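# Push the wheeled drawer pedestal fully under the desk

## Task

Get the wheeled drawer pedestal completely beneath the desk, with no part of it protruding past the desk's front or either side. Its drawer faces must point out toward the room and run parallel to the desk's front edge. The pedestal must not be toppled or left leaning, and it must stay in position by itself; if it only stays put because the robot is holding it, the goal is not met.

## Robot and tools

Robot: a Hello Robot Stretch 4, about 1.6 m tall. It has an omni-wheel base whose rim lies within 0.23 m of the base origin, a lift that rides up a mast, one arm that telescopes forward, a three-joint wrist and a two-finger gripper. It has a single arm, so every action holds one set of targets. Cameras: head_camera, head_left_camera, head_right_camera and wrist_camera.

Frames. The base frame sits on the floor under the middle of the base, with x ahead, y to the left and z up. The odometry frame is where the base frame was when the scene began. hand_pose is given in the base frame. It is the point centred between the fingers, 0.015 m short of the tips, and the printed value may be slightly wrong. With all wrist joints at zero, the hand axes line up with the base axes.

execute_actions(actions, cameras). actions is a list holding a single action, or an empty list, which only reports state and images. An action may contain:
- base: exactly one relative move, measured from where the base last reported itself. translate_m drives straight ahead (positive) or back, -2 to 2 m. strafe_m slides sideways with left positive, -2 to 2 m. rotate_rad turns in place with counter-clockwise (left) positive, -3.2 to 3.2 rad.
- joints: a dictionary of absolute targets keyed by joint name. lift_m is 0 to 1.2 m. arm_m is extension, 0 to 0.55 m. wrist_yaw_rad is -1.134 to 4.276: 0 points ahead, positive swings left, 3.14 is folded back, and above 3.4 the arm may block it. wrist_pitch_rad is -1.117 to 4.259: 0 is level and 1.57 points down. wrist_roll_rad is -1.117 to 4.259: 0 leaves the fingers level, and positive turns clockwise as seen from behind the hand. gripper_m is the finger gap, 0 to 0.08 m. A joint counts as arrived when it is within ±0.004 (lift, arm), ±0.02 (yaw, roll), ±0.05 (pitch) or ±0.002 (gripper). A joint target outside its range gets clipped, and the result reports that. Any other bad value or unknown key rejects the whole call, and nothing moves.
- pace: "slow", "default", "fast" or "max". The base reaches 0.1/0.3/0.4/0.6 m/s and turns at 1/2/3/4 rad/s. Once the lift is above 0.2 m these caps shrink, down to 0.3 m/s and 1 rad/s at 1.2 m.
- contact_limits: {"arm_m": value}, 0 (gentlest) to 0.75 (firmest), with 0.5 when omitted. It sets how hard the arm may push before it halts.
- end_of_arm: "enable_torque", sent by itself, switches back on any wrist or gripper motor that has cut out.
All motions in one action start together. No action runs longer than 15 s. Any joint or base motion you leave out may still be driving toward its earlier target. cameras lists which images to return: omitted, null or ["all"] returns all of them, and [] returns none.

wait(seconds) lets 0 to 10 s pass without any new command and returns the same report. zoom_image(camera, region) enlarges part of that camera's most recent full image, with region [x0, y0, x1, y1] in pixels from the top-left corner and at most 504x504. finished_scene(scene) ends the given scene for good and reports whether it succeeded. The robot keeps its last command while you are thinking, so finish only when the pedestal is settled and the robot is not holding it.

Reading results. base_status and joint_status: "done" means the target was reached, and for the base this only means the wheels turned fully, even if they slipped. "off_target" means it stopped short and may still be pushing. "contact_stop_at_<key>" means that part hit something. After this the lift, arm or wheels go slack, so a load can make a slack lift sag, and a slack base can roll or spin. "limit_stop_at_<name>" is a built-in limit. "limit_stop_at_tilt" means the robot leans more than 6 degrees, and the lift, arm and wheels will not respond until it straightens. "limit_stop_at_own_body" means a joint was about to strike the robot, and you can still move it away. This can happen with pitch below -0.2 and roll below -0.4 or above 4. "torque_fault" means a wrist or gripper motor gave out and went limp until enable_torque. After a stop the old target is dropped, and once one call reports a stop, the rest of the calls in that reply are skipped. on_its_own lists things you did not command, and "held at" there gives the held target. lidar_m gives 12 distances in 30-degree sectors, counter-clockwise from straight ahead: 4th is left, 7th behind, 10th right. It sees from about 0.15 m up, so a desktop shows up even where the base fits beneath it. A "-" means nothing seen or closer than 0.25 m, and thin legs or clear objects may not show. wrist_depth_mm is a 7x7 grid of depths, 100 to 2000 mm. base_odometry counts wheel turns only. If turned_by_wheels and turned_by_imu differ by more than about 0.1 rad, there was a collision or slip. base_tilt gives forward and right in degrees with a fixed bias of about 1.5. motor_effort is given in percent, with the peak shown in brackets. For the wheels, positive means turning right. A resting effort outside the normal range means a push or load. With the gripper, "off_target" after closing means something is between the fingers. An effort staying more than about 50 from 0 will trip the gripper motor.

Cautions. Unfold the wrist early, for example lift_m 0.4 with wrist_yaw_rad 0. Push the pedestal gently with low contact limits and a low gripper so it won't tip and the robot won't be pulled over. Avoid ramming into the desk, slamming, dropping things, or pressing the gripper hard enough to trip a wrist motor. Turning or driving with more than 1 kg held and arm_m above 0.2 risks tipping, especially at fast paces. Keep base moves short, and they count as offsets from the last reported position.

Each tool is called after "Emit:" as name(argument=value, ...), one argument or row to a line, values as JSON.

## Session

Emit:
execute_actions(
  actions=[],
)

Scene clock: 0.00 s.
base_odometry: x=+0.000 y=+0.000 heading=+0.000 (m, m, rad; odometry frame)
turned_by_wheels: +0.000 (rad since the last result)
turned_by_imu: +0.000 (rad since the last result)
base_tilt: forward=-0.8 right=+0.1 (deg)
lidar_m: 1.76 0.96 1.32 2.26 1.90 1.89 1.31 1.11 1.10 1.28 1.86 1.74
base_status: not commanded
joint_positions: lift_m=+0.143 arm_m=+0.001 wrist_yaw_rad=+3.064 wrist_pitch_rad=-0.008 wrist_roll_rad=+0.002 gripper_m=+0.040
joint_status: not commanded
motor_effort: lift_m=+19 arm_m=-1 wrist_yaw_rad=+1 wrist_pitch_rad=-9 wrist_roll_rad=-1 gripper_m=+0 wheel_0=+0 wheel_1=+0 wheel_2=+0 (%)
hand_pose: x=-0.0337 y=+0.1036 z=+0.3224 quat_wxyz=(+0.039, +0.004, +0.001, +0.999) (m; base frame)
wrist_depth_mm: 145 146 - - - 1756 1576 / - 145 1576 - - 1756 1576 / - 125 196 - - 1808 1537 / 107 145 243 - - 1756 1537 / 144 1205 1537 - - 1708 1537 / 1098 1229 1336 1308 1281 1308 1308 / 878 946 109 854 123 917 854
pictures: head_camera, head_left_camera, head_right_camera, wrist_camera
Images, in order (width x height): head_camera 420x560, head_left_camera 420x672, head_right_camera 420x672, wrist_camera 616x392.

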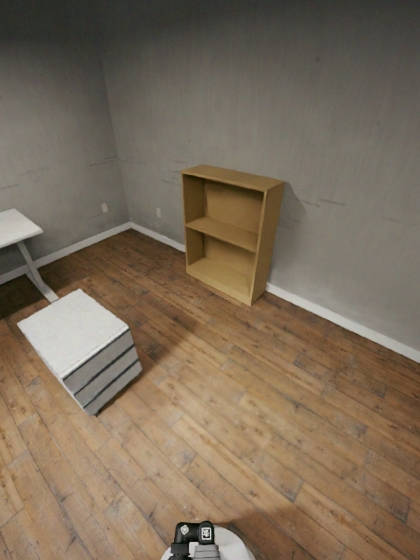

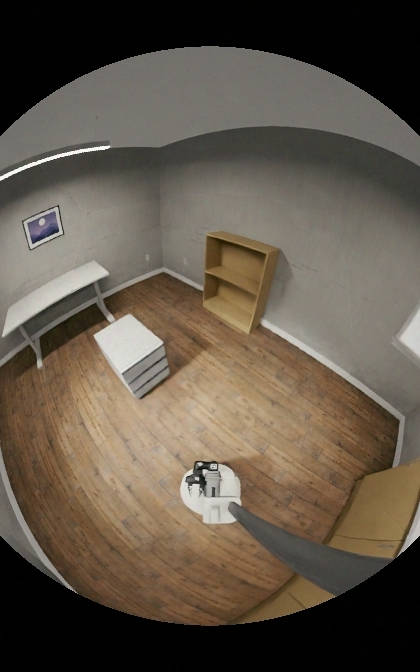

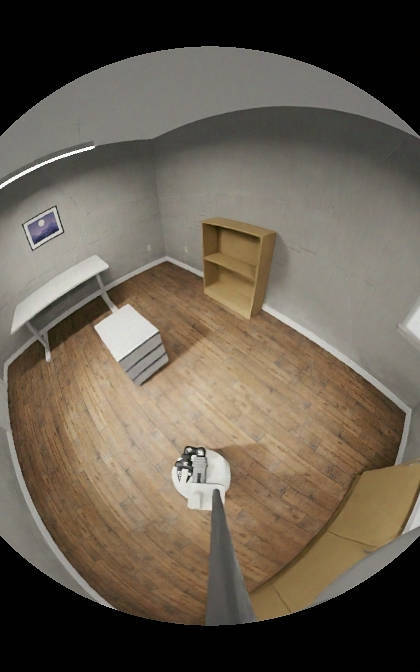

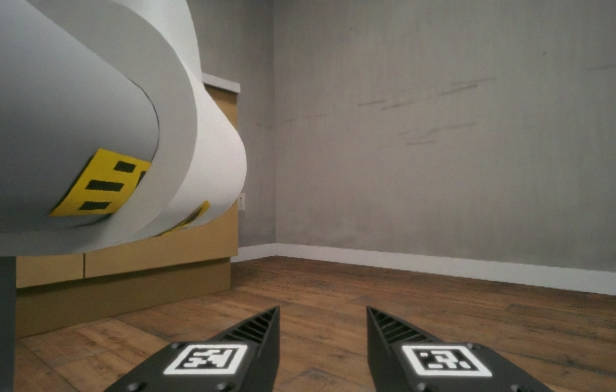

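Emit:
execute_actions(
  actions=[
    {"base":{"rotate_rad":1.0}},
  ],
  cameras=["head_camera","head_left_camera"],
)

Scene clock: 4.40 s.
base_odometry: x=+0.000 y=+0.000 heading=+1.000 (m, m, rad; odometry frame)
turned_by_wheels: +1.000 (rad since the last result)
turned_by_imu: +0.989 (rad since the last result)
base_tilt: forward=-0.8 right=+0.1 (deg)
lidar_m: 0.97 2.34 1.90 1.88 1.37 1.11 1.10 1.22 1.89 1.87 1.73 0.96
base_status: done
joint_positions: lift_m=+0.143 arm_m=+0.001 wrist_yaw_rad=+3.064 wrist_pitch_rad=-0.008 wrist_roll_rad=+0.002 gripper_m=+0.040
joint_status: not commanded
motor_effort: lift_m=+19(19) arm_m=-1(2) wrist_yaw_rad=+0(1) wrist_pitch_rad=-8(10) wrist_roll_rad=-1(0) gripper_m=+0(0) wheel_0=-1(5) wheel_1=-1(8) wheel_2=-1(7) (%)
hand_pose: x=-0.0337 y=+0.1036 z=+0.3224 quat_wxyz=(+0.039, +0.004, +0.001, +0.999) (m; base frame)
wrist_depth_mm: 145 146 1921 1921 1863 1708 1138 / - 145 1281 1281 1229 1182 1138 / - 125 195 1255 1182 1160 1138 / 107 144 242 1229 1205 1160 1118 / 143 1308 1281 1229 1205 1182 1098 / 1366 1366 1308 1281 1229 1205 1182 / 891 931 109 842 123 904 854
pictures: head_camera, head_left_camera
Images, in order (width x height): head_camera 420x560, head_left_camera 420x672.

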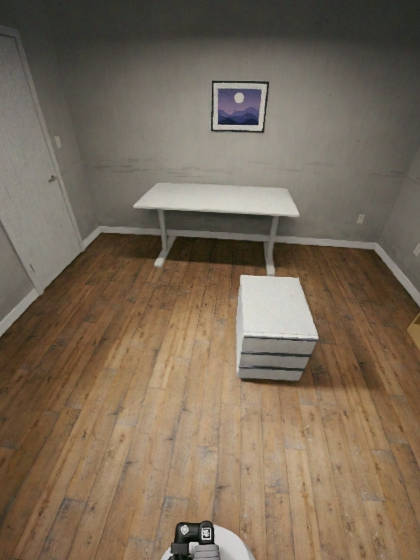

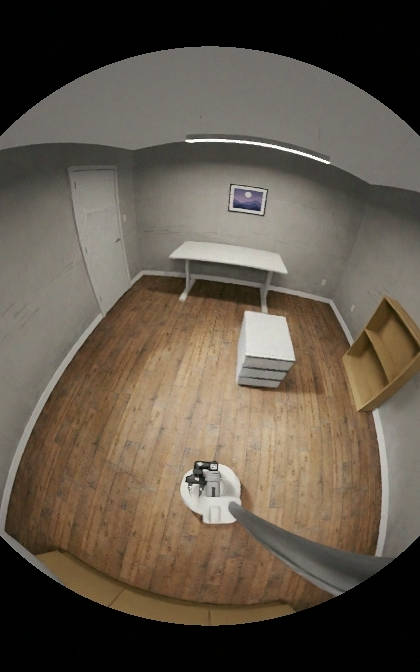

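Emit:
execute_actions(
  actions=[
    {"base":{"rotate_rad":-0.11}},
  ],
  cameras=["head_camera"],
)

Emit:
zoom_image(
  camera="head_camera",
  region=[60, 160, 360, 420],
)

Scene clock: 8.47 s.
base_odometry: x=+0.000 y=+0.000 heading=+0.890 (m, m, rad; odometry frame)
turned_by_wheels: -0.110 (rad since the last result)
turned_by_imu: -0.109 (rad since the last result)
base_tilt: forward=-0.7 right=+0.1 (deg)
lidar_m: 0.93 2.31 1.91 1.89 1.49 1.14 1.09 1.19 1.91 1.86 1.74 1.00
base_status: done
joint_positions: lift_m=+0.143 arm_m=+0.001 wrist_yaw_rad=+3.064 wrist_pitch_rad=-0.008 wrist_roll_rad=+0.002 gripper_m=+0.040
joint_status: not commanded
motor_effort: lift_m=+19(19) arm_m=-2(2) wrist_yaw_rad=+1(1) wrist_pitch_rad=-9(9) wrist_roll_rad=-1(0) gripper_m=+0(1) wheel_0=+1(4) wheel_1=+0(5) wheel_2=+0(3) (%)
hand_pose: x=-0.0337 y=+0.1036 z=+0.3224 quat_wxyz=(+0.039, +0.004, +0.001, +0.999) (m; base frame)
wrist_depth_mm: 145 146 1863 1863 1808 1863 1863 / - 146 1281 1255 1255 1255 1229 / - 125 196 1255 1255 1229 1255 / 107 145 244 1255 1229 1205 1205 / 143 1281 1229 1255 1229 1229 1229 / 1308 1281 1308 1281 1281 1255 1281 / 878 931 109 866 123 904 854
pictures: head_camera
Images, in order (width x height): head_camera 420x560.

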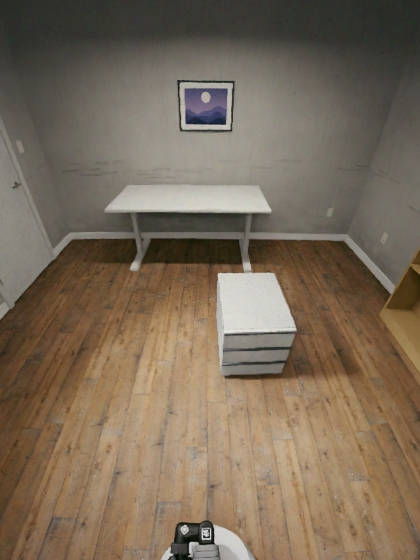

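Region (60, 160, 360, 420) of head_camera's 420x560 image, scaled by 1.680, with more detail than that image has; it fills the top 437 rows of this view, and the rest is white.

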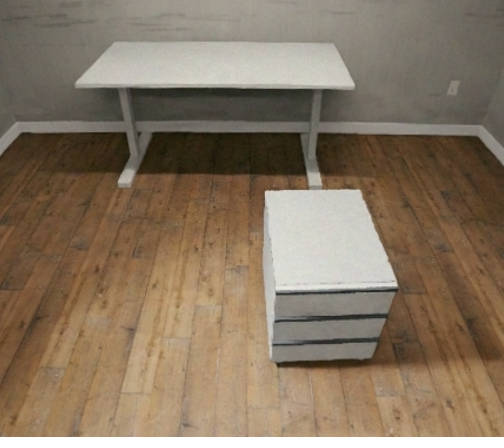

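Emit:
execute_actions(
  actions=[
    {"base":{"strafe_m":-0.78},"pace":"fast"},
  ],
  cameras=["head_camera"],
)

Scene clock: 19.33 s.
base_odometry: x=+0.606 y=-0.491 heading=+0.890 (m, m, rad; odometry frame)
turned_by_wheels: +0.000 (rad since the last result)
turned_by_imu: -0.001 (rad since the last result)
base_tilt: forward=-0.8 right=+0.0 (deg)
lidar_m: 1.00 0.99 2.73 2.65 1.55 1.16 1.14 1.44 1.11 1.07 1.06 1.18
base_status: done
joint_positions: lift_m=+0.143 arm_m=+0.001 wrist_yaw_rad=+3.064 wrist_pitch_rad=-0.008 wrist_roll_rad=+0.002 gripper_m=+0.040
joint_status: not commanded
motor_effort: lift_m=+19(19) arm_m=-2(1) wrist_yaw_rad=+1(1) wrist_pitch_rad=-7(10) wrist_roll_rad=+0(0) gripper_m=+0(0) wheel_0=-1(9) wheel_1=+1(12) wheel_2=+0(0) (%)
hand_pose: x=-0.0337 y=+0.1036 z=+0.3224 quat_wxyz=(+0.039, +0.004, +0.001, +0.999) (m; base frame)
wrist_depth_mm: 145 146 1921 1921 1863 1921 1983 / - 145 1863 1308 1308 1281 1281 / - 125 196 1281 1281 1281 1281 / 107 145 244 1308 1281 1255 1281 / 144 1921 1983 1281 1281 1281 1255 / 1336 1336 1308 1308 1308 1281 1308 / 891 931 109 854 123 904 854
pictures: head_camera
Images, in order (width x height): head_camera 420x560.

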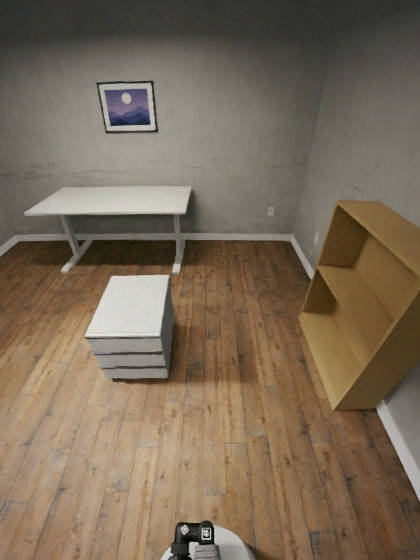

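Emit:
execute_actions(
  actions=[
    {"base":{"translate_m":1.2},"pace":"fast"},
  ],
  cameras=["head_camera","head_left_camera"],
)

Scene clock: 26.47 s.
base_odometry: x=+1.361 y=+0.441 heading=+0.890 (m, m, rad; odometry frame)
turned_by_wheels: +0.000 (rad since the last result)
turned_by_imu: -0.005 (rad since the last result)
base_tilt: forward=-0.8 right=+0.1 (deg)
lidar_m: 0.98 0.30 0.25 0.25 0.25 2.43 2.37 1.56 0.84 0.83 0.87 1.69
base_status: done
joint_positions: lift_m=+0.143 arm_m=+0.001 wrist_yaw_rad=+3.064 wrist_pitch_rad=-0.008 wrist_roll_rad=+0.002 gripper_m=+0.040
joint_status: not commanded
motor_effort: lift_m=+19(19) arm_m=-2(2) wrist_yaw_rad=+2(1) wrist_pitch_rad=-9(8) wrist_roll_rad=-1(1) gripper_m=+0(0) wheel_0=+0(10) wheel_1=+0(9) wheel_2=+0(13) (%)
hand_pose: x=-0.0337 y=+0.1036 z=+0.3224 quat_wxyz=(+0.039, +0.004, +0.001, +0.999) (m; base frame)
wrist_depth_mm: 145 146 - - - - 191 / - 146 - - - 257 191 / - 125 196 - - 258 191 / 107 145 242 - - 259 191 / 144 - - - - 260 191 / 1366 1308 1308 1308 1308 260 193 / 878 946 109 854 123 220 189
pictures: head_camera, head_left_camera
Images, in order (width x height): head_camera 420x560, head_left_camera 420x672.

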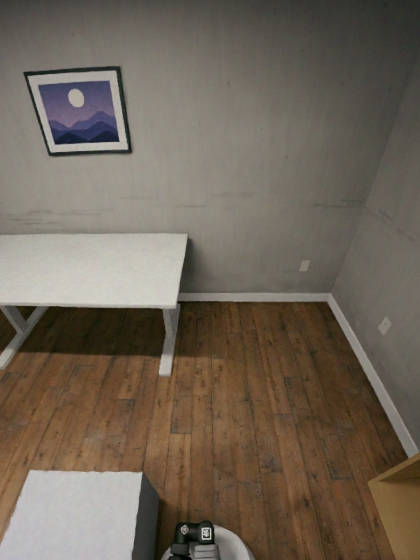

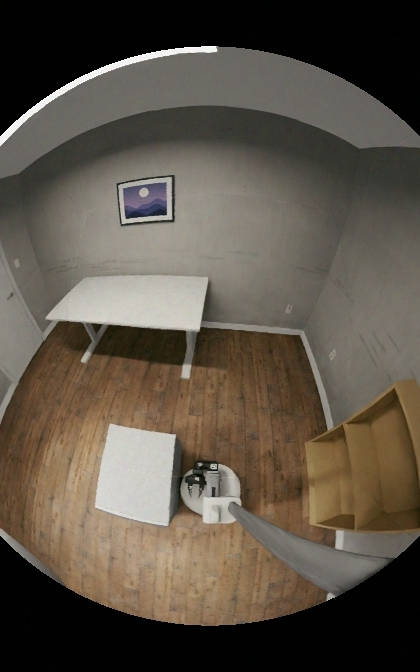

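Emit:
execute_actions(
  actions=[
    {"base":{"strafe_m":0.2},"pace":"slow"},
  ],
  cameras=["head_camera","head_left_camera"],
)

Scene clock: 31.43 s.
base_odometry: x=+1.206 y=+0.567 heading=+0.890 (m, m, rad; odometry frame)
turned_by_wheels: +0.000 (rad since the last result)
turned_by_imu: -0.002 (rad since the last result)
base_tilt: forward=-0.7 right=+0.1 (deg)
lidar_m: 0.96 0.25 0.25 0.25 0.25 2.40 2.35 1.83 1.07 1.03 1.08 1.82
base_status: done
joint_positions: lift_m=+0.143 arm_m=+0.001 wrist_yaw_rad=+3.064 wrist_pitch_rad=-0.008 wrist_roll_rad=+0.002 gripper_m=+0.040
joint_status: not commanded
motor_effort: lift_m=+19(19) arm_m=-2(2) wrist_yaw_rad=+2(2) wrist_pitch_rad=-10(10) wrist_roll_rad=-1(1) gripper_m=+0(0) wheel_0=-8(12) wheel_1=+5(18) wheel_2=-1(2) (%)
hand_pose: x=-0.0337 y=+0.1036 z=+0.3224 quat_wxyz=(+0.039, +0.004, +0.001, +0.999) (m; base frame)
wrist_depth_mm: 145 147 - - - - 183 / - 145 - - - 278 184 / - 125 195 - - 281 184 / 107 144 243 - - 282 185 / 144 - - - - 283 185 / 1366 1336 1308 1281 1281 287 187 / 878 931 109 854 123 223 183
pictures: head_camera, head_left_camera
Images, in order (width x height): head_camera 420x560, head_left_camera 420x672.

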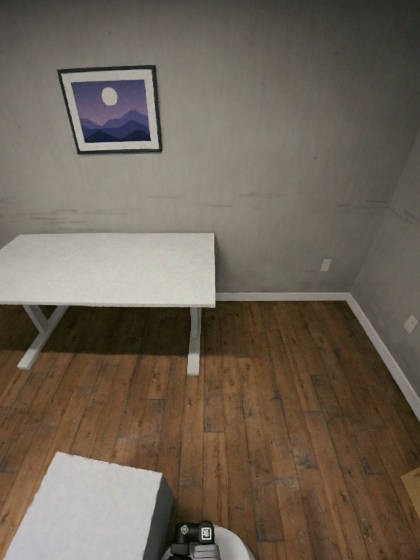

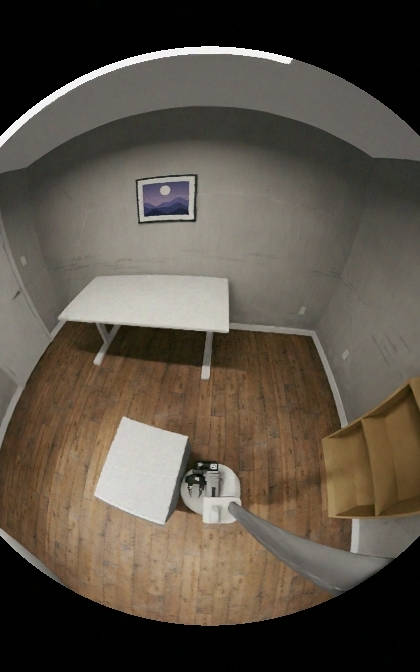

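Emit:
execute_actions(
  actions=[
    {"base":{"translate_m":0.1},"pace":"slow"},
  ],
  cameras=[],
)

Emit:
execute_actions(
  actions=[
    {"base":{"strafe_m":0.1},"pace":"slow"},
  ],
  cameras=["head_camera","head_left_camera"],
)

Scene clock: 38.00 s.
base_odometry: x=+1.269 y=+0.645 heading=+0.890 (m, m, rad; odometry frame)
turned_by_wheels: +0.000 (rad since the last result)
turned_by_imu: +0.000 (rad since the last result)
base_tilt: forward=-0.8 right=+0.1 (deg)
lidar_m: 0.85 0.27 0.25 0.25 0.25 0.36 2.44 1.82 1.07 1.02 1.40 1.73
base_status: done
joint_positions: lift_m=+0.143 arm_m=+0.001 wrist_yaw_rad=+3.064 wrist_pitch_rad=-0.008 wrist_roll_rad=+0.002 gripper_m=+0.040
joint_status: not commanded
motor_effort: lift_m=+19(19) arm_m=-1(2) wrist_yaw_rad=+1(1) wrist_pitch_rad=-11(7) wrist_roll_rad=-1(1) gripper_m=+0(0) wheel_0=-2(7) wheel_1=+9(10) wheel_2=-2(8) (%)
hand_pose: x=-0.0337 y=+0.1036 z=+0.3224 quat_wxyz=(+0.039, +0.004, +0.001, +0.999) (m; base frame)
wrist_depth_mm: 145 146 - - - - 177 / - 146 - - - 259 177 / - 125 196 - - 260 177 / 107 144 242 - - 262 178 / 143 - - - - 263 178 / 1366 1336 1308 1336 1308 266 179 / 878 946 109 842 123 213 176
pictures: none
No camera images: the call's "cameras" was empty. Leave "cameras" out to get every camera's image.

Scene clock: 40.13 s.
base_odometry: x=+1.192 y=+0.707 heading=+0.890 (m, m, rad; odometry frame)
turned_by_wheels: +0.000 (rad since the last result)
turned_by_imu: -0.001 (rad since the last result)
base_tilt: forward=-0.7 right=+0.1 (deg)
lidar_m: 0.86 0.25 0.25 0.25 0.25 0.36 2.45 1.97 1.16 1.10 1.53 1.73
base_status: done
joint_positions: lift_m=+0.143 arm_m=+0.001 wrist_yaw_rad=+3.064 wrist_pitch_rad=-0.008 wrist_roll_rad=+0.002 gripper_m=+0.040
joint_status: not commanded
motor_effort: lift_m=+19(19) arm_m=-2(2) wrist_yaw_rad=+1(2) wrist_pitch_rad=-7(7) wrist_roll_rad=-1(1) gripper_m=+0(0) wheel_0=-8(16) wheel_1=+5(18) wheel_2=+1(4) (%)
hand_pose: x=-0.0337 y=+0.1036 z=+0.3224 quat_wxyz=(+0.039, +0.004, +0.001, +0.999) (m; base frame)
wrist_depth_mm: 145 146 - - - - 181 / - 145 - - - 272 181 / - 125 196 - - 272 181 / 107 145 242 - - 273 182 / 144 - - - - 276 182 / 1308 1336 1308 1308 1281 277 183 / 891 946 109 854 123 219 180
pictures: head_camera, head_left_camera
Images, in order (width x height): head_camera 420x560, head_left_camera 420x672.

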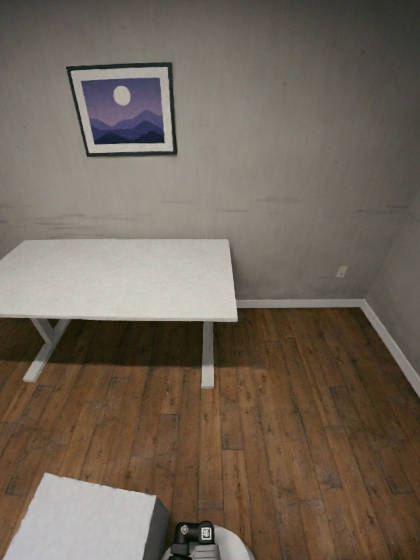

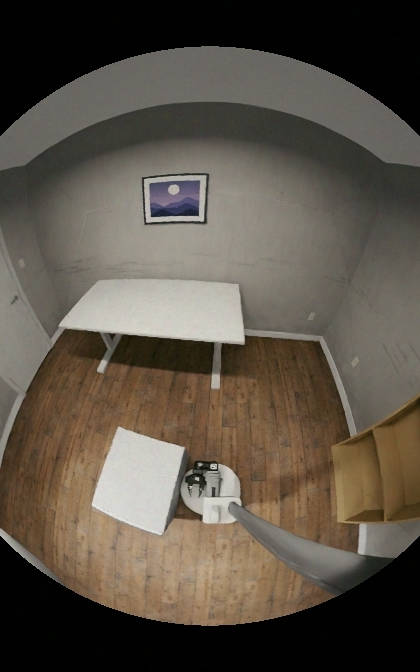

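Emit:
execute_actions(
  actions=[
    {"base":{"translate_m":0.13},"pace":"slow"},
  ],
  cameras=[],
)

Emit:
execute_actions(
  actions=[
    {"base":{"strafe_m":0.07},"pace":"slow"},
  ],
  cameras=["head_camera","head_left_camera"],
)

Scene clock: 45.10 s.
base_odometry: x=+1.274 y=+0.808 heading=+0.890 (m, m, rad; odometry frame)
turned_by_wheels: +0.000 (rad since the last result)
turned_by_imu: +0.000 (rad since the last result)
base_tilt: forward=-0.7 right=+0.1 (deg)
lidar_m: 0.74 0.80 0.25 0.25 0.25 0.31 2.57 1.98 1.17 1.11 1.52 1.60
base_status: done
joint_positions: lift_m=+0.143 arm_m=+0.001 wrist_yaw_rad=+3.064 wrist_pitch_rad=-0.008 wrist_roll_rad=+0.002 gripper_m=+0.040
joint_status: not commanded
motor_effort: lift_m=+19(19) arm_m=-2(1) wrist_yaw_rad=+1(1) wrist_pitch_rad=-9(9) wrist_roll_rad=+0(1) gripper_m=+0(0) wheel_0=-1(6) wheel_1=+8(13) wheel_2=-2(7) (%)
hand_pose: x=-0.0337 y=+0.1036 z=+0.3224 quat_wxyz=(+0.039, +0.004, +0.001, +0.999) (m; base frame)
wrist_depth_mm: 145 147 - - - - 173 / - 145 - - - 248 173 / - 125 195 - - 249 173 / 107 145 243 - - 250 174 / 144 - - - 1863 252 174 / 1366 1336 1336 1308 433 253 175 / 878 946 109 854 123 206 172
pictures: none
No camera images: the call's "cameras" was empty. Leave "cameras" out to get every camera's image.

Scene clock: 46.93 s.
base_odometry: x=+1.220 y=+0.852 heading=+0.890 (m, m, rad; odometry frame)
turned_by_wheels: +0.000 (rad since the last result)
turned_by_imu: -0.001 (rad since the last result)
base_tilt: forward=-0.8 right=+0.1 (deg)
lidar_m: 0.75 0.79 0.25 0.25 0.25 0.29 2.56 2.08 1.24 1.20 1.61 0.78
base_status: done
joint_positions: lift_m=+0.143 arm_m=+0.001 wrist_yaw_rad=+3.064 wrist_pitch_rad=-0.008 wrist_roll_rad=+0.002 gripper_m=+0.040
joint_status: not commanded
motor_effort: lift_m=+19(19) arm_m=-2(2) wrist_yaw_rad=+1(0) wrist_pitch_rad=-9(9) wrist_roll_rad=+0(0) gripper_m=+0(0) wheel_0=-8(15) wheel_1=+3(10) wheel_2=+2(1) (%)
hand_pose: x=-0.0337 y=+0.1036 z=+0.3224 quat_wxyz=(+0.039, +0.004, +0.001, +0.999) (m; base frame)
wrist_depth_mm: 146 146 - - - 219 162 / - 145 - - - 219 166 / - 125 196 - 402 218 166 / 107 145 242 - 407 219 166 / 144 - - - 407 220 166 / 1366 1336 1281 1308 330 221 166 / 878 931 109 854 123 186 160
pictures: head_camera, head_left_camera
Images, in order (width x height): head_camera 420x560, head_left_camera 420x672.

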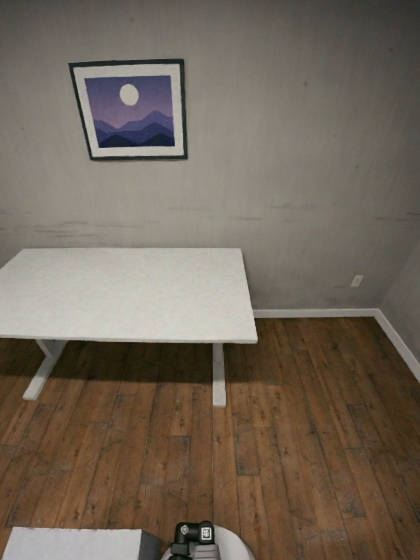

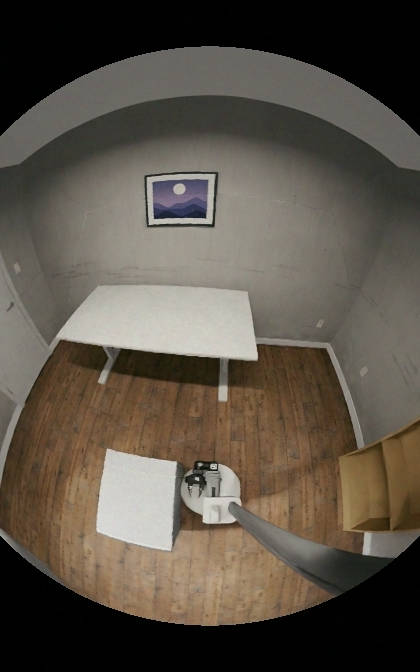

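Emit:
execute_actions(
  actions=[
    {"base":{"strafe_m":-0.05},"pace":"fast"},
  ],
  cameras=[],
)

Emit:
execute_actions(
  actions=[
    {"base":{"translate_m":-0.78},"pace":"fast"},
  ],
  cameras=[],
)

Emit:
execute_actions(
  actions=[
    {"base":{"strafe_m":0.47},"joints":{"lift_m":0.78},"pace":"fast"},
  ],
  cameras=["head_camera","head_left_camera"],
)

Scene clock: 55.03 s.
base_odometry: x=+1.259 y=+0.821 heading=+0.890 (m, m, rad; odometry frame)
turned_by_wheels: +0.000 (rad since the last result)
turned_by_imu: +0.000 (rad since the last result)
base_tilt: forward=-0.8 right=+0.1 (deg)
lidar_m: 0.73 0.79 0.25 0.25 0.27 0.36 2.58 1.99 1.20 1.16 1.55 1.61
base_status: done
joint_positions: lift_m=+0.143 arm_m=+0.001 wrist_yaw_rad=+3.064 wrist_pitch_rad=-0.008 wrist_roll_rad=+0.002 gripper_m=+0.040
joint_status: not commanded
motor_effort: lift_m=+19(19) arm_m=-2(1) wrist_yaw_rad=+1(1) wrist_pitch_rad=-10(8) wrist_roll_rad=+0(1) gripper_m=+0(0) wheel_0=-1(8) wheel_1=+1(11) wheel_2=+1(3) (%)
hand_pose: x=-0.0337 y=+0.1036 z=+0.3224 quat_wxyz=(+0.039, +0.004, +0.001, +0.999) (m; base frame)
wrist_depth_mm: 145 146 - - - - 225 / - 145 - - - 314 226 / - 125 196 - - 312 227 / 107 145 242 - - 314 227 / 144 - - - - 315 227 / 1366 1336 1336 1336 469 317 229 / 891 931 109 854 123 266 229
pictures: none
No camera images: the call's "cameras" was empty. Leave "cameras" out to get every camera's image.

Scene clock: 58.33 s.
base_odometry: x=+0.768 y=+0.215 heading=+0.890 (m, m, rad; odometry frame)
turned_by_wheels: +0.000 (rad since the last result)
turned_by_imu: +0.003 (rad since the last result)
base_tilt: forward=-0.7 right=+0.1 (deg)
lidar_m: 1.50 0.47 0.53 2.30 2.47 1.83 1.80 1.95 1.48 1.13 1.18 2.14
base_status: done
joint_positions: lift_m=+0.143 arm_m=+0.001 wrist_yaw_rad=+3.064 wrist_pitch_rad=-0.008 wrist_roll_rad=+0.002 gripper_m=+0.040
joint_status: not commanded
motor_effort: lift_m=+19(19) arm_m=-2(2) wrist_yaw_rad=+1(1) wrist_pitch_rad=-11(9) wrist_roll_rad=-1(1) gripper_m=+0(0) wheel_0=-1(3) wheel_1=+1(4) wheel_2=+0(12) (%)
hand_pose: x=-0.0337 y=+0.1036 z=+0.3224 quat_wxyz=(+0.039, +0.004, +0.001, +0.999) (m; base frame)
wrist_depth_mm: 145 146 - - - - - / - 145 - - - - - / - 125 196 1983 1863 1921 - / 107 145 242 1863 1921 1921 - / 144 - 1983 1983 1921 1921 1983 / 1366 1336 1336 1281 1281 1308 1308 / 878 946 109 842 123 904 854
pictures: none
No camera images: the call's "cameras" was empty. Leave "cameras" out to get every camera's image.

Scene clock: 61.00 s.
base_odometry: x=+0.402 y=+0.510 heading=+0.890 (m, m, rad; odometry frame)
turned_by_wheels: +0.000 (rad since the last result)
turned_by_imu: -0.001 (rad since the last result)
base_tilt: forward=-0.7 right=+0.1 (deg)
lidar_m: 0.36 0.40 1.90 1.85 1.95 1.80 1.76 1.88 1.95 1.59 1.71 0.40
base_status: done
joint_positions: lift_m=+0.780 arm_m=+0.001 wrist_yaw_rad=+3.064 wrist_pitch_rad=-0.008 wrist_roll_rad=+0.002 gripper_m=+0.040
joint_status: all done
motor_effort: lift_m=+23(25) arm_m=-2(2) wrist_yaw_rad=+1(1) wrist_pitch_rad=-9(8) wrist_roll_rad=+0(0) gripper_m=+0(0) wheel_0=+0(7) wheel_1=+0(11) wheel_2=+0(0) (%)
hand_pose: x=-0.0337 y=+0.1036 z=+0.9596 quat_wxyz=(+0.039, +0.004, +0.001, +0.999) (m; base frame)
wrist_depth_mm: 145 146 - - - - - / - 145 - - - - - / - 125 196 - - - - / 107 145 243 - - - - / 144 1921 1921 1863 1863 - - / - - 1921 1863 1756 - - / - - 109 1863 123 1808 -
pictures: head_camera, head_left_camera
Images, in order (width x height): head_camera 420x560, head_left_camera 420x672.

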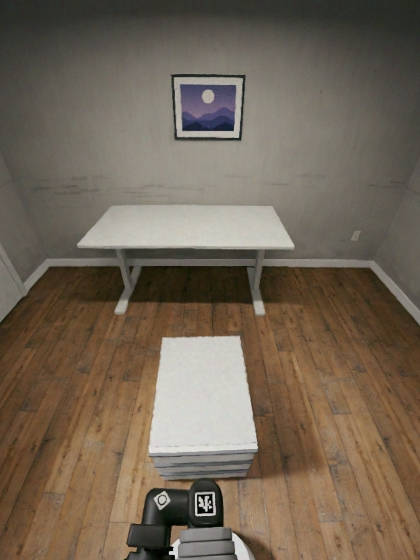

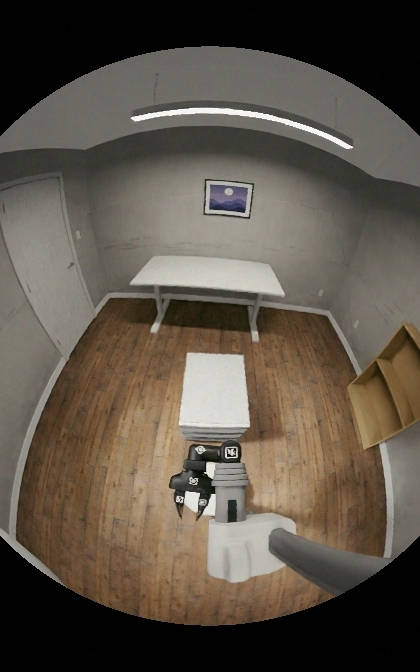

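Emit:
execute_actions(
  actions=[
    {"base":{"strafe_m":0.03},"pace":"fast"},
  ],
  cameras=[],
)

Emit:
execute_actions(
  actions=[
    {"base":{"translate_m":0.3},"pace":"slow"},
  ],
  cameras=["head_camera"],
)

Scene clock: 65.77 s.
base_odometry: x=+0.379 y=+0.529 heading=+0.890 (m, m, rad; odometry frame)
turned_by_wheels: +0.000 (rad since the last result)
turned_by_imu: +0.000 (rad since the last result)
base_tilt: forward=-0.7 right=+0.1 (deg)
lidar_m: 0.38 0.40 1.86 1.81 1.90 1.79 1.76 1.88 2.01 1.64 1.72 0.40
base_status: done
joint_positions: lift_m=+0.780 arm_m=+0.001 wrist_yaw_rad=+3.064 wrist_pitch_rad=-0.008 wrist_roll_rad=+0.002 gripper_m=+0.040
joint_status: not commanded
motor_effort: lift_m=+23(23) arm_m=-2(2) wrist_yaw_rad=+1(1) wrist_pitch_rad=-9(8) wrist_roll_rad=+0(1) gripper_m=+0(0) wheel_0=+0(7) wheel_1=+0(12) wheel_2=+1(4) (%)
hand_pose: x=-0.0337 y=+0.1036 z=+0.9596 quat_wxyz=(+0.039, +0.004, +0.001, +0.999) (m; base frame)
wrist_depth_mm: 145 146 - - - - - / - 145 - - - - - / - 125 196 - - - - / 107 145 243 - - - - / 144 1863 1921 1863 1863 - - / - 1921 1863 1863 1808 - - / - - 109 1808 123 1863 -
pictures: none
No camera images: the call's "cameras" was empty. Leave "cameras" out to get every camera's image.

Scene clock: 70.07 s.
base_odometry: x=+0.568 y=+0.762 heading=+0.891 (m, m, rad; odometry frame)
turned_by_wheels: +0.000 (rad since the last result)
turned_by_imu: +0.001 (rad since the last result)
base_tilt: forward=-0.7 right=+0.1 (deg)
lidar_m: 0.26 0.26 1.86 1.80 1.89 2.11 2.05 2.20 2.01 1.63 0.30 0.25
base_status: done
joint_positions: lift_m=+0.780 arm_m=+0.001 wrist_yaw_rad=+3.064 wrist_pitch_rad=-0.008 wrist_roll_rad=+0.002 gripper_m=+0.040
joint_status: not commanded
motor_effort: lift_m=+22(23) arm_m=-2(2) wrist_yaw_rad=+1(2) wrist_pitch_rad=-10(9) wrist_roll_rad=-1(0) gripper_m=+0(0) wheel_0=+6(8) wheel_1=+4(6) wheel_2=-6(18) (%)
hand_pose: x=-0.0337 y=+0.1036 z=+0.9596 quat_wxyz=(+0.039, +0.004, +0.001, +0.999) (m; base frame)
wrist_depth_mm: 145 146 - - - - - / - 145 - - - - - / - 125 196 - - - - / 107 144 243 - - - - / 143 - - - - - - / - - - - - - - / - - 109 - 123 - -
pictures: head_camera
Images, in order (width x height): head_camera 420x560.

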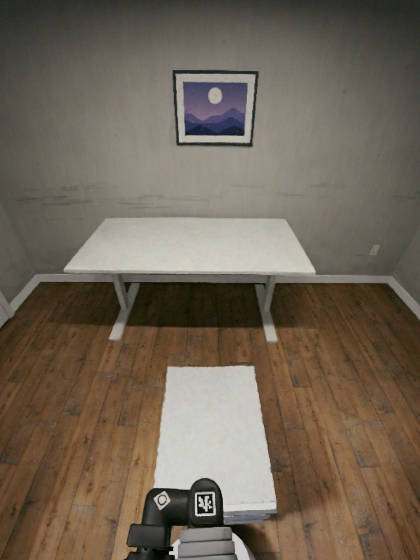

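Emit:
execute_actions(
  actions=[
    {"base":{"translate_m":0.3}},
  ],
  cameras=["head_camera"],
)

Scene clock: 75.37 s.
base_odometry: x=+0.756 y=+0.995 heading=+0.891 (m, m, rad; odometry frame)
turned_by_wheels: +0.000 (rad since the last result)
turned_by_imu: -0.001 (rad since the last result)
base_tilt: forward=-0.8 right=+0.1 (deg)
lidar_m: 0.25 0.25 1.82 1.80 1.89 2.40 2.36 2.51 1.71 1.65 0.29 0.25
base_status: done
joint_positions: lift_m=+0.780 arm_m=+0.001 wrist_yaw_rad=+3.064 wrist_pitch_rad=-0.008 wrist_roll_rad=+0.002 gripper_m=+0.040
joint_status: not commanded
motor_effort: lift_m=+22(22) arm_m=-2(1) wrist_yaw_rad=+2(2) wrist_pitch_rad=-9(10) wrist_roll_rad=-1(1) gripper_m=+0(0) wheel_0=+5(13) wheel_1=+2(9) wheel_2=-2(16) (%)
hand_pose: x=-0.0337 y=+0.1036 z=+0.9596 quat_wxyz=(+0.039, +0.004, +0.001, +0.999) (m; base frame)
wrist_depth_mm: 145 146 - - - - - / - 145 - - - - - / - 125 196 - - - - / 107 145 243 - - - - / 144 - - - - - - / - - - - - - - / - - 109 - 123 - -
pictures: head_camera
Images, in order (width x height): head_camera 420x560.

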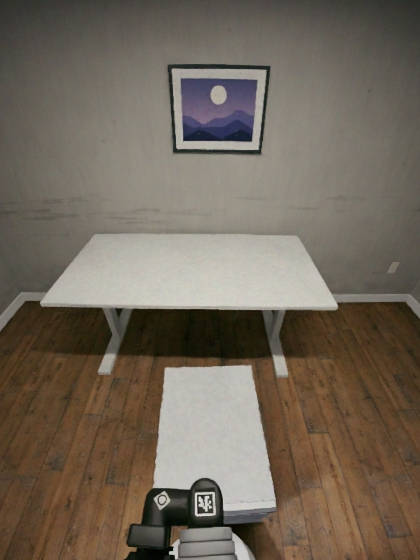

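Emit:
execute_actions(
  actions=[
    {"base":{"strafe_m":0.025}},
  ],
  cameras=[],
)

Emit:
execute_actions(
  actions=[
    {"base":{"translate_m":0.25}},
  ],
  cameras=["head_camera","head_right_camera"],
)

Scene clock: 79.80 s.
base_odometry: x=+0.737 y=+1.011 heading=+0.891 (m, m, rad; odometry frame)
turned_by_wheels: +0.000 (rad since the last result)
turned_by_imu: +0.000 (rad since the last result)
base_tilt: forward=-0.7 right=+0.1 (deg)
lidar_m: 0.25 0.27 1.79 1.75 1.87 2.41 2.36 2.53 1.71 1.65 0.29 0.25
base_status: done
joint_positions: lift_m=+0.780 arm_m=+0.001 wrist_yaw_rad=+3.064 wrist_pitch_rad=-0.008 wrist_roll_rad=+0.002 gripper_m=+0.040
joint_status: not commanded
motor_effort: lift_m=+22(22) arm_m=-2(1) wrist_yaw_rad=+2(1) wrist_pitch_rad=-9(9) wrist_roll_rad=+0(0) gripper_m=+0(0) wheel_0=+0(7) wheel_1=+1(10) wheel_2=+1(5) (%)
hand_pose: x=-0.0337 y=+0.1036 z=+0.9596 quat_wxyz=(+0.039, +0.004, +0.001, +0.999) (m; base frame)
wrist_depth_mm: 145 146 - - - - - / - 145 - - - - - / - 126 196 - - - - / 107 145 243 - - - - / 144 - - - - - - / - - - - - - - / - - 109 - 123 - -
pictures: none
No camera images: the call's "cameras" was empty. Leave "cameras" out to get every camera's image.

Scene clock: 82.10 s.
base_odometry: x=+0.894 y=+1.206 heading=+0.891 (m, m, rad; odometry frame)
turned_by_wheels: +0.000 (rad since the last result)
turned_by_imu: +0.000 (rad since the last result)
base_tilt: forward=-0.8 right=+0.1 (deg)
lidar_m: 0.25 0.25 1.07 1.73 1.85 2.63 2.60 2.70 1.74 1.68 0.28 0.25
base_status: done
joint_positions: lift_m=+0.780 arm_m=+0.001 wrist_yaw_rad=+3.064 wrist_pitch_rad=-0.008 wrist_roll_rad=+0.002 gripper_m=+0.040
joint_status: not commanded
motor_effort: lift_m=+22(22) arm_m=-1(2) wrist_yaw_rad=+2(2) wrist_pitch_rad=-10(8) wrist_roll_rad=+0(1) gripper_m=+0(0) wheel_0=+5(11) wheel_1=+2(13) wheel_2=-3(17) (%)
hand_pose: x=-0.0337 y=+0.1036 z=+0.9596 quat_wxyz=(+0.039, +0.004, +0.001, +0.999) (m; base frame)
wrist_depth_mm: 145 146 - - - - - / - 145 - - - - - / - 125 196 - - - - / 107 145 242 - - - - / 144 - - - - - - / - - - - - - - / - - 109 - 123 - -
pictures: head_camera, head_right_camera
Images, in order (width x height): head_camera 420x560, head_right_camera 420x672.

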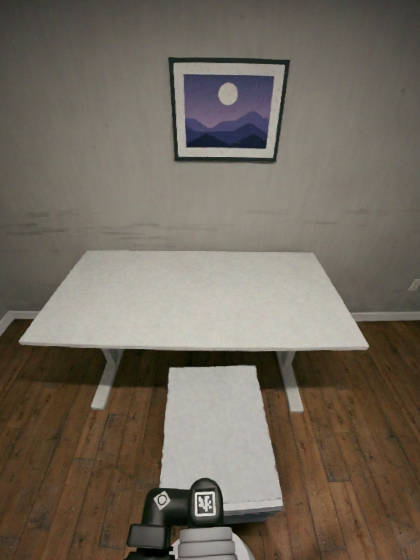

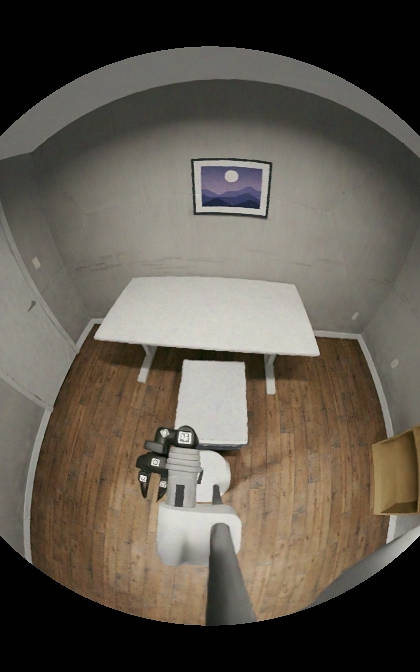

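Emit:
execute_actions(
  actions=[
    {"base":{"strafe_m":0.06}},
  ],
  cameras=[],
)

Emit:
execute_actions(
  actions=[
    {"base":{"translate_m":0.15}},
  ],
  cameras=["head_camera","head_right_camera"],
)

Scene clock: 85.70 s.
base_odometry: x=+0.847 y=+1.243 heading=+0.891 (m, m, rad; odometry frame)
turned_by_wheels: +0.000 (rad since the last result)
turned_by_imu: -0.001 (rad since the last result)
base_tilt: forward=-0.8 right=+0.1 (deg)
lidar_m: 0.25 0.75 1.75 1.68 1.78 2.57 2.59 2.78 1.79 1.74 0.28 0.25
base_status: done
joint_positions: lift_m=+0.780 arm_m=+0.001 wrist_yaw_rad=+3.064 wrist_pitch_rad=-0.008 wrist_roll_rad=+0.002 gripper_m=+0.040
joint_status: not commanded
motor_effort: lift_m=+22(22) arm_m=-1(2) wrist_yaw_rad=+1(2) wrist_pitch_rad=-8(9) wrist_roll_rad=-1(1) gripper_m=+0(0) wheel_0=+1(8) wheel_1=-1(5) wheel_2=-1(2) (%)
hand_pose: x=-0.0337 y=+0.1036 z=+0.9596 quat_wxyz=(+0.039, +0.004, +0.001, +0.999) (m; base frame)
wrist_depth_mm: 145 146 - - - - - / - 145 - - - - - / - 125 196 - - - - / 107 145 243 - - - - / 144 - - - - - - / - - - - - - - / - - 109 - 123 - -
pictures: none
No camera images: the call's "cameras" was empty. Leave "cameras" out to get every camera's image.

Scene clock: 87.53 s.
base_odometry: x=+0.941 y=+1.360 heading=+0.891 (m, m, rad; odometry frame)
turned_by_wheels: +0.000 (rad since the last result)
turned_by_imu: +0.000 (rad since the last result)
base_tilt: forward=-0.7 right=+0.1 (deg)
lidar_m: 0.25 0.61 0.87 1.64 1.78 2.52 2.74 2.80 1.78 1.75 0.26 0.25
base_status: done
joint_positions: lift_m=+0.780 arm_m=+0.001 wrist_yaw_rad=+3.064 wrist_pitch_rad=-0.008 wrist_roll_rad=+0.002 gripper_m=+0.040
joint_status: not commanded
motor_effort: lift_m=+22(22) arm_m=-2(2) wrist_yaw_rad=+1(2) wrist_pitch_rad=-11(11) wrist_roll_rad=-2(1) gripper_m=+0(0) wheel_0=+5(12) wheel_1=+1(6) wheel_2=-4(19) (%)
hand_pose: x=-0.0337 y=+0.1036 z=+0.9596 quat_wxyz=(+0.039, +0.004, +0.001, +0.999) (m; base frame)
wrist_depth_mm: 145 146 - - - - - / - 145 - - - - - / - 125 195 - - - - / 107 144 242 - - - - / 144 - - - - - - / - - - - - - - / - - 109 - 123 - -
pictures: head_camera, head_right_camera
Images, in order (width x height): head_camera 420x560, head_right_camera 420x672.

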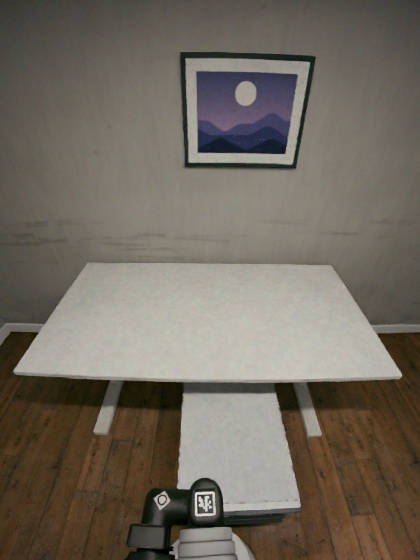

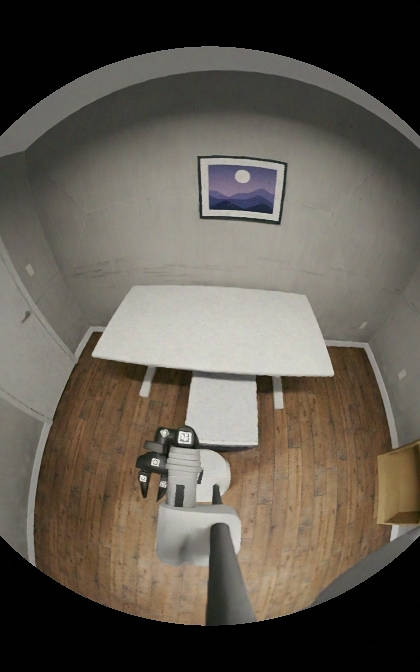

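Emit:
execute_actions(
  actions=[
    {"base":{"translate_m":0.17}},
  ],
  cameras=["head_camera"],
)

Emit:
zoom_image(
  camera="head_camera",
  region=[100, 380, 400, 560],
)

Scene clock: 94.27 s.
base_odometry: x=+1.048 y=+1.492 heading=+0.892 (m, m, rad; odometry frame)
turned_by_wheels: +0.000 (rad since the last result)
turned_by_imu: -0.001 (rad since the last result)
base_tilt: forward=-0.7 right=+0.1 (deg)
lidar_m: 0.25 0.44 0.60 1.65 1.76 2.49 2.91 2.82 1.82 1.79 0.27 0.25
base_status: done
joint_positions: lift_m=+0.780 arm_m=+0.001 wrist_yaw_rad=+3.064 wrist_pitch_rad=-0.008 wrist_roll_rad=+0.002 gripper_m=+0.040
joint_status: not commanded
motor_effort: lift_m=+22(22) arm_m=-2(2) wrist_yaw_rad=+1(2) wrist_pitch_rad=-8(8) wrist_roll_rad=-1(1) gripper_m=+0(0) wheel_0=+4(8) wheel_1=+2(11) wheel_2=-3(18) (%)
hand_pose: x=-0.0337 y=+0.1036 z=+0.9596 quat_wxyz=(+0.039, +0.004, +0.001, +0.999) (m; base frame)
wrist_depth_mm: 145 146 - - - - - / - 145 - - - - - / - 125 196 - - - - / 107 145 243 - - - - / 144 - - - - - - / - - - - - - - / - - 109 - 123 - -
pictures: head_camera
Images, in order (width x height): head_camera 420x560.

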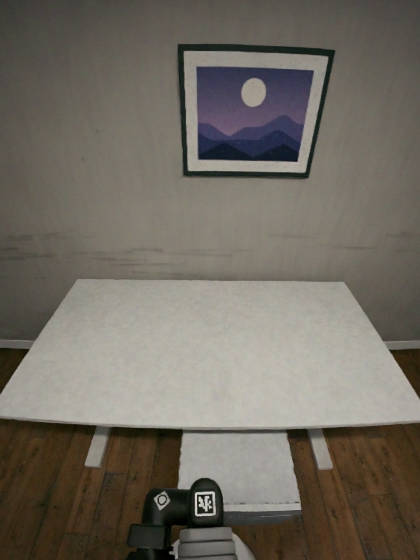

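Region (100, 380, 400, 560) of head_camera's 420x560 image, scaled by 1.680, with more detail than that image has; it fills the top 302 rows of this view, and the rest is white.

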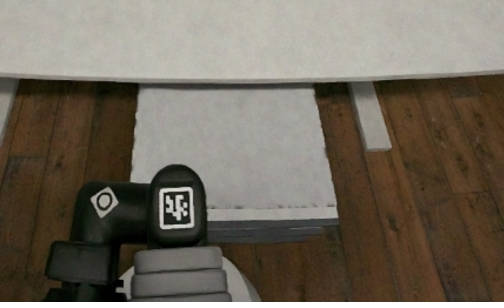

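Emit:
execute_actions(
  actions=[
    {"base":{"translate_m":0.28}},
  ],
  cameras=["head_right_camera"],
)

Emit:
execute_actions(
  actions=[
    {"base":{"translate_m":-0.45},"pace":"fast"},
  ],
  cameras=["head_camera"],
)

Emit:
zoom_image(
  camera="head_camera",
  region=[60, 330, 400, 520],
)

Scene clock: 100.93 s.
base_odometry: x=+1.223 y=+1.710 heading=+0.892 (m, m, rad; odometry frame)
turned_by_wheels: +0.000 (rad since the last result)
turned_by_imu: -0.001 (rad since the last result)
base_tilt: forward=-0.8 right=+0.1 (deg)
lidar_m: 0.25 0.25 0.25 0.64 1.78 2.51 3.22 2.84 1.84 0.41 0.25 0.25
base_status: done
joint_positions: lift_m=+0.780 arm_m=+0.001 wrist_yaw_rad=+3.064 wrist_pitch_rad=-0.008 wrist_roll_rad=+0.002 gripper_m=+0.040
joint_status: not commanded
motor_effort: lift_m=+22(22) arm_m=-2(2) wrist_yaw_rad=+1(2) wrist_pitch_rad=-8(8) wrist_roll_rad=+0(1) gripper_m=+0(0) wheel_0=+6(14) wheel_1=+1(10) wheel_2=-4(19) (%)
hand_pose: x=-0.0337 y=+0.1036 z=+0.9596 quat_wxyz=(+0.039, +0.004, +0.001, +0.999) (m; base frame)
wrist_depth_mm: 145 146 - - - - - / - 145 - - - - - / - 125 196 - - - - / 107 145 243 - - - - / 143 - - - - - - / - - - - - - - / - - 109 - 123 - -
pictures: head_right_camera
Images, in order (width x height): head_right_camera 420x672.

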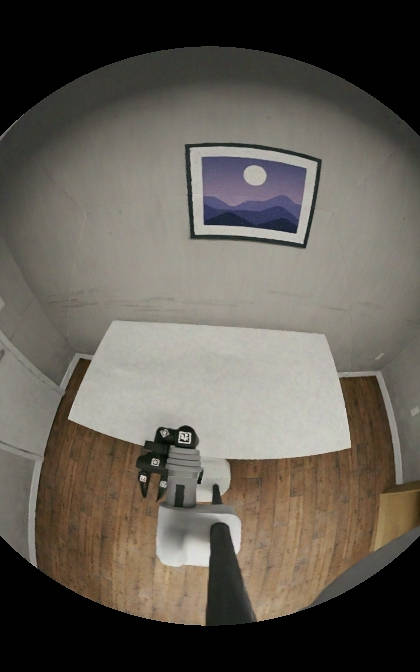

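Scene clock: 103.53 s.
base_odometry: x=+0.941 y=+1.360 heading=+0.892 (m, m, rad; odometry frame)
turned_by_wheels: +0.000 (rad since the last result)
turned_by_imu: +0.001 (rad since the last result)
base_tilt: forward=-0.8 right=+0.1 (deg)
lidar_m: 0.55 0.61 0.88 1.67 1.76 2.53 2.75 2.79 1.80 1.76 0.77 0.58
base_status: done
joint_positions: lift_m=+0.780 arm_m=+0.001 wrist_yaw_rad=+3.064 wrist_pitch_rad=-0.008 wrist_roll_rad=+0.002 gripper_m=+0.040
joint_status: not commanded
motor_effort: lift_m=+22(22) arm_m=-2(2) wrist_yaw_rad=+2(2) wrist_pitch_rad=-7(7) wrist_roll_rad=+0(1) gripper_m=+0(0) wheel_0=+1(4) wheel_1=+0(6) wheel_2=+0(6) (%)
hand_pose: x=-0.0337 y=+0.1036 z=+0.9596 quat_wxyz=(+0.039, +0.004, +0.001, +0.999) (m; base frame)
wrist_depth_mm: 145 146 - - - - - / - 146 - - - - - / - 125 196 - - - - / 107 145 242 - - - - / 143 - - - - - - / - - - - - - - / - - 109 - 123 - -
pictures: head_camera
Images, in order (width x height): head_camera 420x560.

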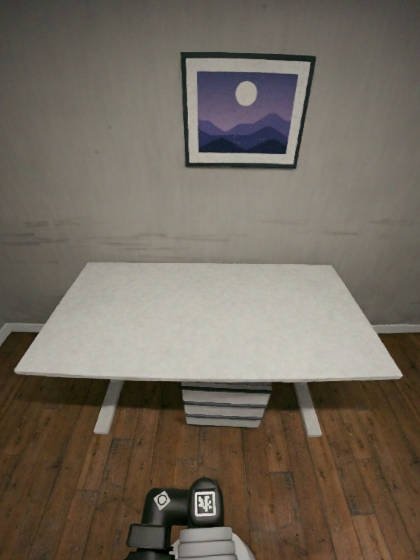

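Region (60, 330, 400, 520) of head_camera's 420x560 image, scaled by 1.482, with more detail than that image has; it fills the top 282 rows of this view, and the rest is white.

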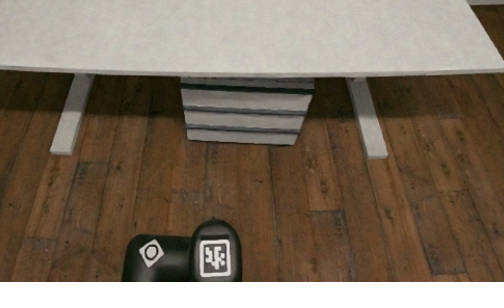

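Emit:
execute_actions(
  actions=[
    {"base":{"strafe_m":-0.24},"pace":"fast"},
  ],
  cameras=[],
)

Emit:
execute_actions(
  actions=[
    {"base":{"translate_m":0.475}},
  ],
  cameras=[],
)

Emit:
execute_actions(
  actions=[
    {"base":{"translate_m":-0.45},"pace":"fast"},
  ],
  cameras=["head_camera"],
)

Emit:
zoom_image(
  camera="head_camera",
  region=[20, 330, 360, 520],
)

Scene clock: 110.63 s.
base_odometry: x=+1.127 y=+1.209 heading=+0.892 (m, m, rad; odometry frame)
turned_by_wheels: +0.000 (rad since the last result)
turned_by_imu: +0.000 (rad since the last result)
base_tilt: forward=-0.8 right=+0.1 (deg)
lidar_m: 0.54 0.59 0.85 1.88 2.00 2.83 2.78 2.47 1.56 1.50 0.76 0.57
base_status: done
joint_positions: lift_m=+0.780 arm_m=+0.001 wrist_yaw_rad=+3.064 wrist_pitch_rad=-0.008 wrist_roll_rad=+0.002 gripper_m=+0.040
joint_status: not commanded
motor_effort: lift_m=+22(22) arm_m=-2(2) wrist_yaw_rad=+1(2) wrist_pitch_rad=-9(9) wrist_roll_rad=+0(1) gripper_m=+0(0) wheel_0=+1(8) wheel_1=+0(11) wheel_2=+0(1) (%)
hand_pose: x=-0.0337 y=+0.1036 z=+0.9596 quat_wxyz=(+0.039, +0.004, +0.001, +0.999) (m; base frame)
wrist_depth_mm: 145 146 - - - - - / - 145 - - - - - / - 125 196 - - - - / 107 145 243 - - - - / 144 - - - - - - / - - - - - - - / - - 109 - 123 - -
pictures: none
No camera images: the call's "cameras" was empty. Leave "cameras" out to get every camera's image.

Scene clock: 113.70 s.
base_odometry: x=+1.425 y=+1.579 heading=+0.892 (m, m, rad; odometry frame)
turned_by_wheels: +0.000 (rad since the last result)
turned_by_imu: -0.001 (rad since the last result)
base_tilt: forward=-0.8 right=+0.1 (deg)
lidar_m: 0.25 0.25 0.26 0.47 2.01 2.87 3.26 2.52 1.61 0.30 0.25 0.25
base_status: done
joint_positions: lift_m=+0.780 arm_m=+0.001 wrist_yaw_rad=+3.064 wrist_pitch_rad=-0.008 wrist_roll_rad=+0.002 gripper_m=+0.040
joint_status: not commanded
motor_effort: lift_m=+22(22) arm_m=-2(2) wrist_yaw_rad=+2(3) wrist_pitch_rad=-9(9) wrist_roll_rad=+0(0) gripper_m=+0(0) wheel_0=+0(2) wheel_1=+2(9) wheel_2=-6(12) (%)
hand_pose: x=-0.0336 y=+0.1037 z=+0.9596 quat_wxyz=(+0.039, +0.004, +0.001, +0.999) (m; base frame)
wrist_depth_mm: 145 146 - - - - - / - 145 - - - - - / - 125 196 - - - - / 107 145 244 - - - - / 144 - - - - - - / - - - - - - - / - - 109 - 123 - -
pictures: none
No camera images: the call's "cameras" was empty. Leave "cameras" out to get every camera's image.

Scene clock: 116.30 s.
base_odometry: x=+1.143 y=+1.228 heading=+0.892 (m, m, rad; odometry frame)
turned_by_wheels: +0.000 (rad since the last result)
turned_by_imu: +0.002 (rad since the last result)
base_tilt: forward=-0.8 right=+0.1 (deg)
lidar_m: 0.54 0.57 0.81 1.88 2.03 2.86 2.79 2.47 1.56 1.51 0.71 0.54
base_status: done
joint_positions: lift_m=+0.780 arm_m=+0.001 wrist_yaw_rad=+3.064 wrist_pitch_rad=-0.008 wrist_roll_rad=+0.002 gripper_m=+0.040
joint_status: not commanded
motor_effort: lift_m=+22(22) arm_m=-2(2) wrist_yaw_rad=+3(2) wrist_pitch_rad=-10(8) wrist_roll_rad=-2(1) gripper_m=+0(0) wheel_0=+1(6) wheel_1=+0(11) wheel_2=-1(9) (%)
hand_pose: x=-0.0336 y=+0.1036 z=+0.9596 quat_wxyz=(+0.039, +0.004, +0.001, +0.999) (m; base frame)
wrist_depth_mm: 145 146 - - - - - / - 145 - - - - - / - 125 196 - - - - / 107 144 243 - - - - / 144 - - - - - - / - - - - - - - / - - 109 - 123 - -
pictures: head_camera
Images, in order (width x height): head_camera 420x560.

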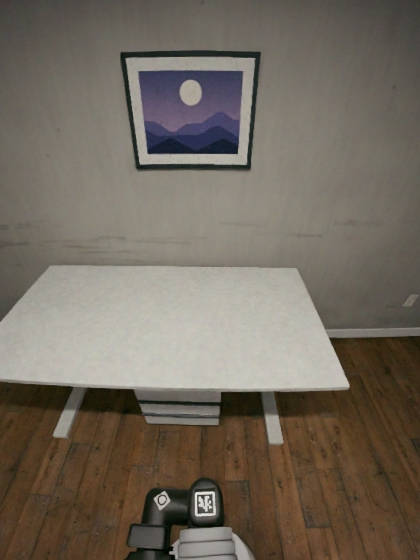

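Region (20, 330, 360, 520) of head_camera's 420x560 image, scaled by 1.482, with more detail than that image has; it fills the top 282 rows of this view, and the rest is white.

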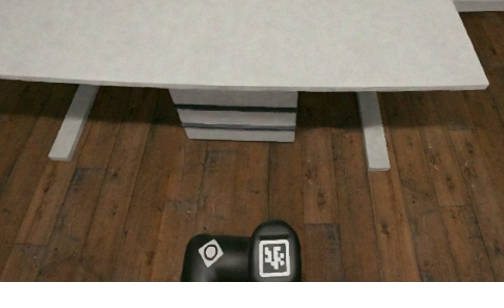

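Parallel and inside.

Emit:
finished_scene(
  scene=1,
)

The scene is finished: the task was done.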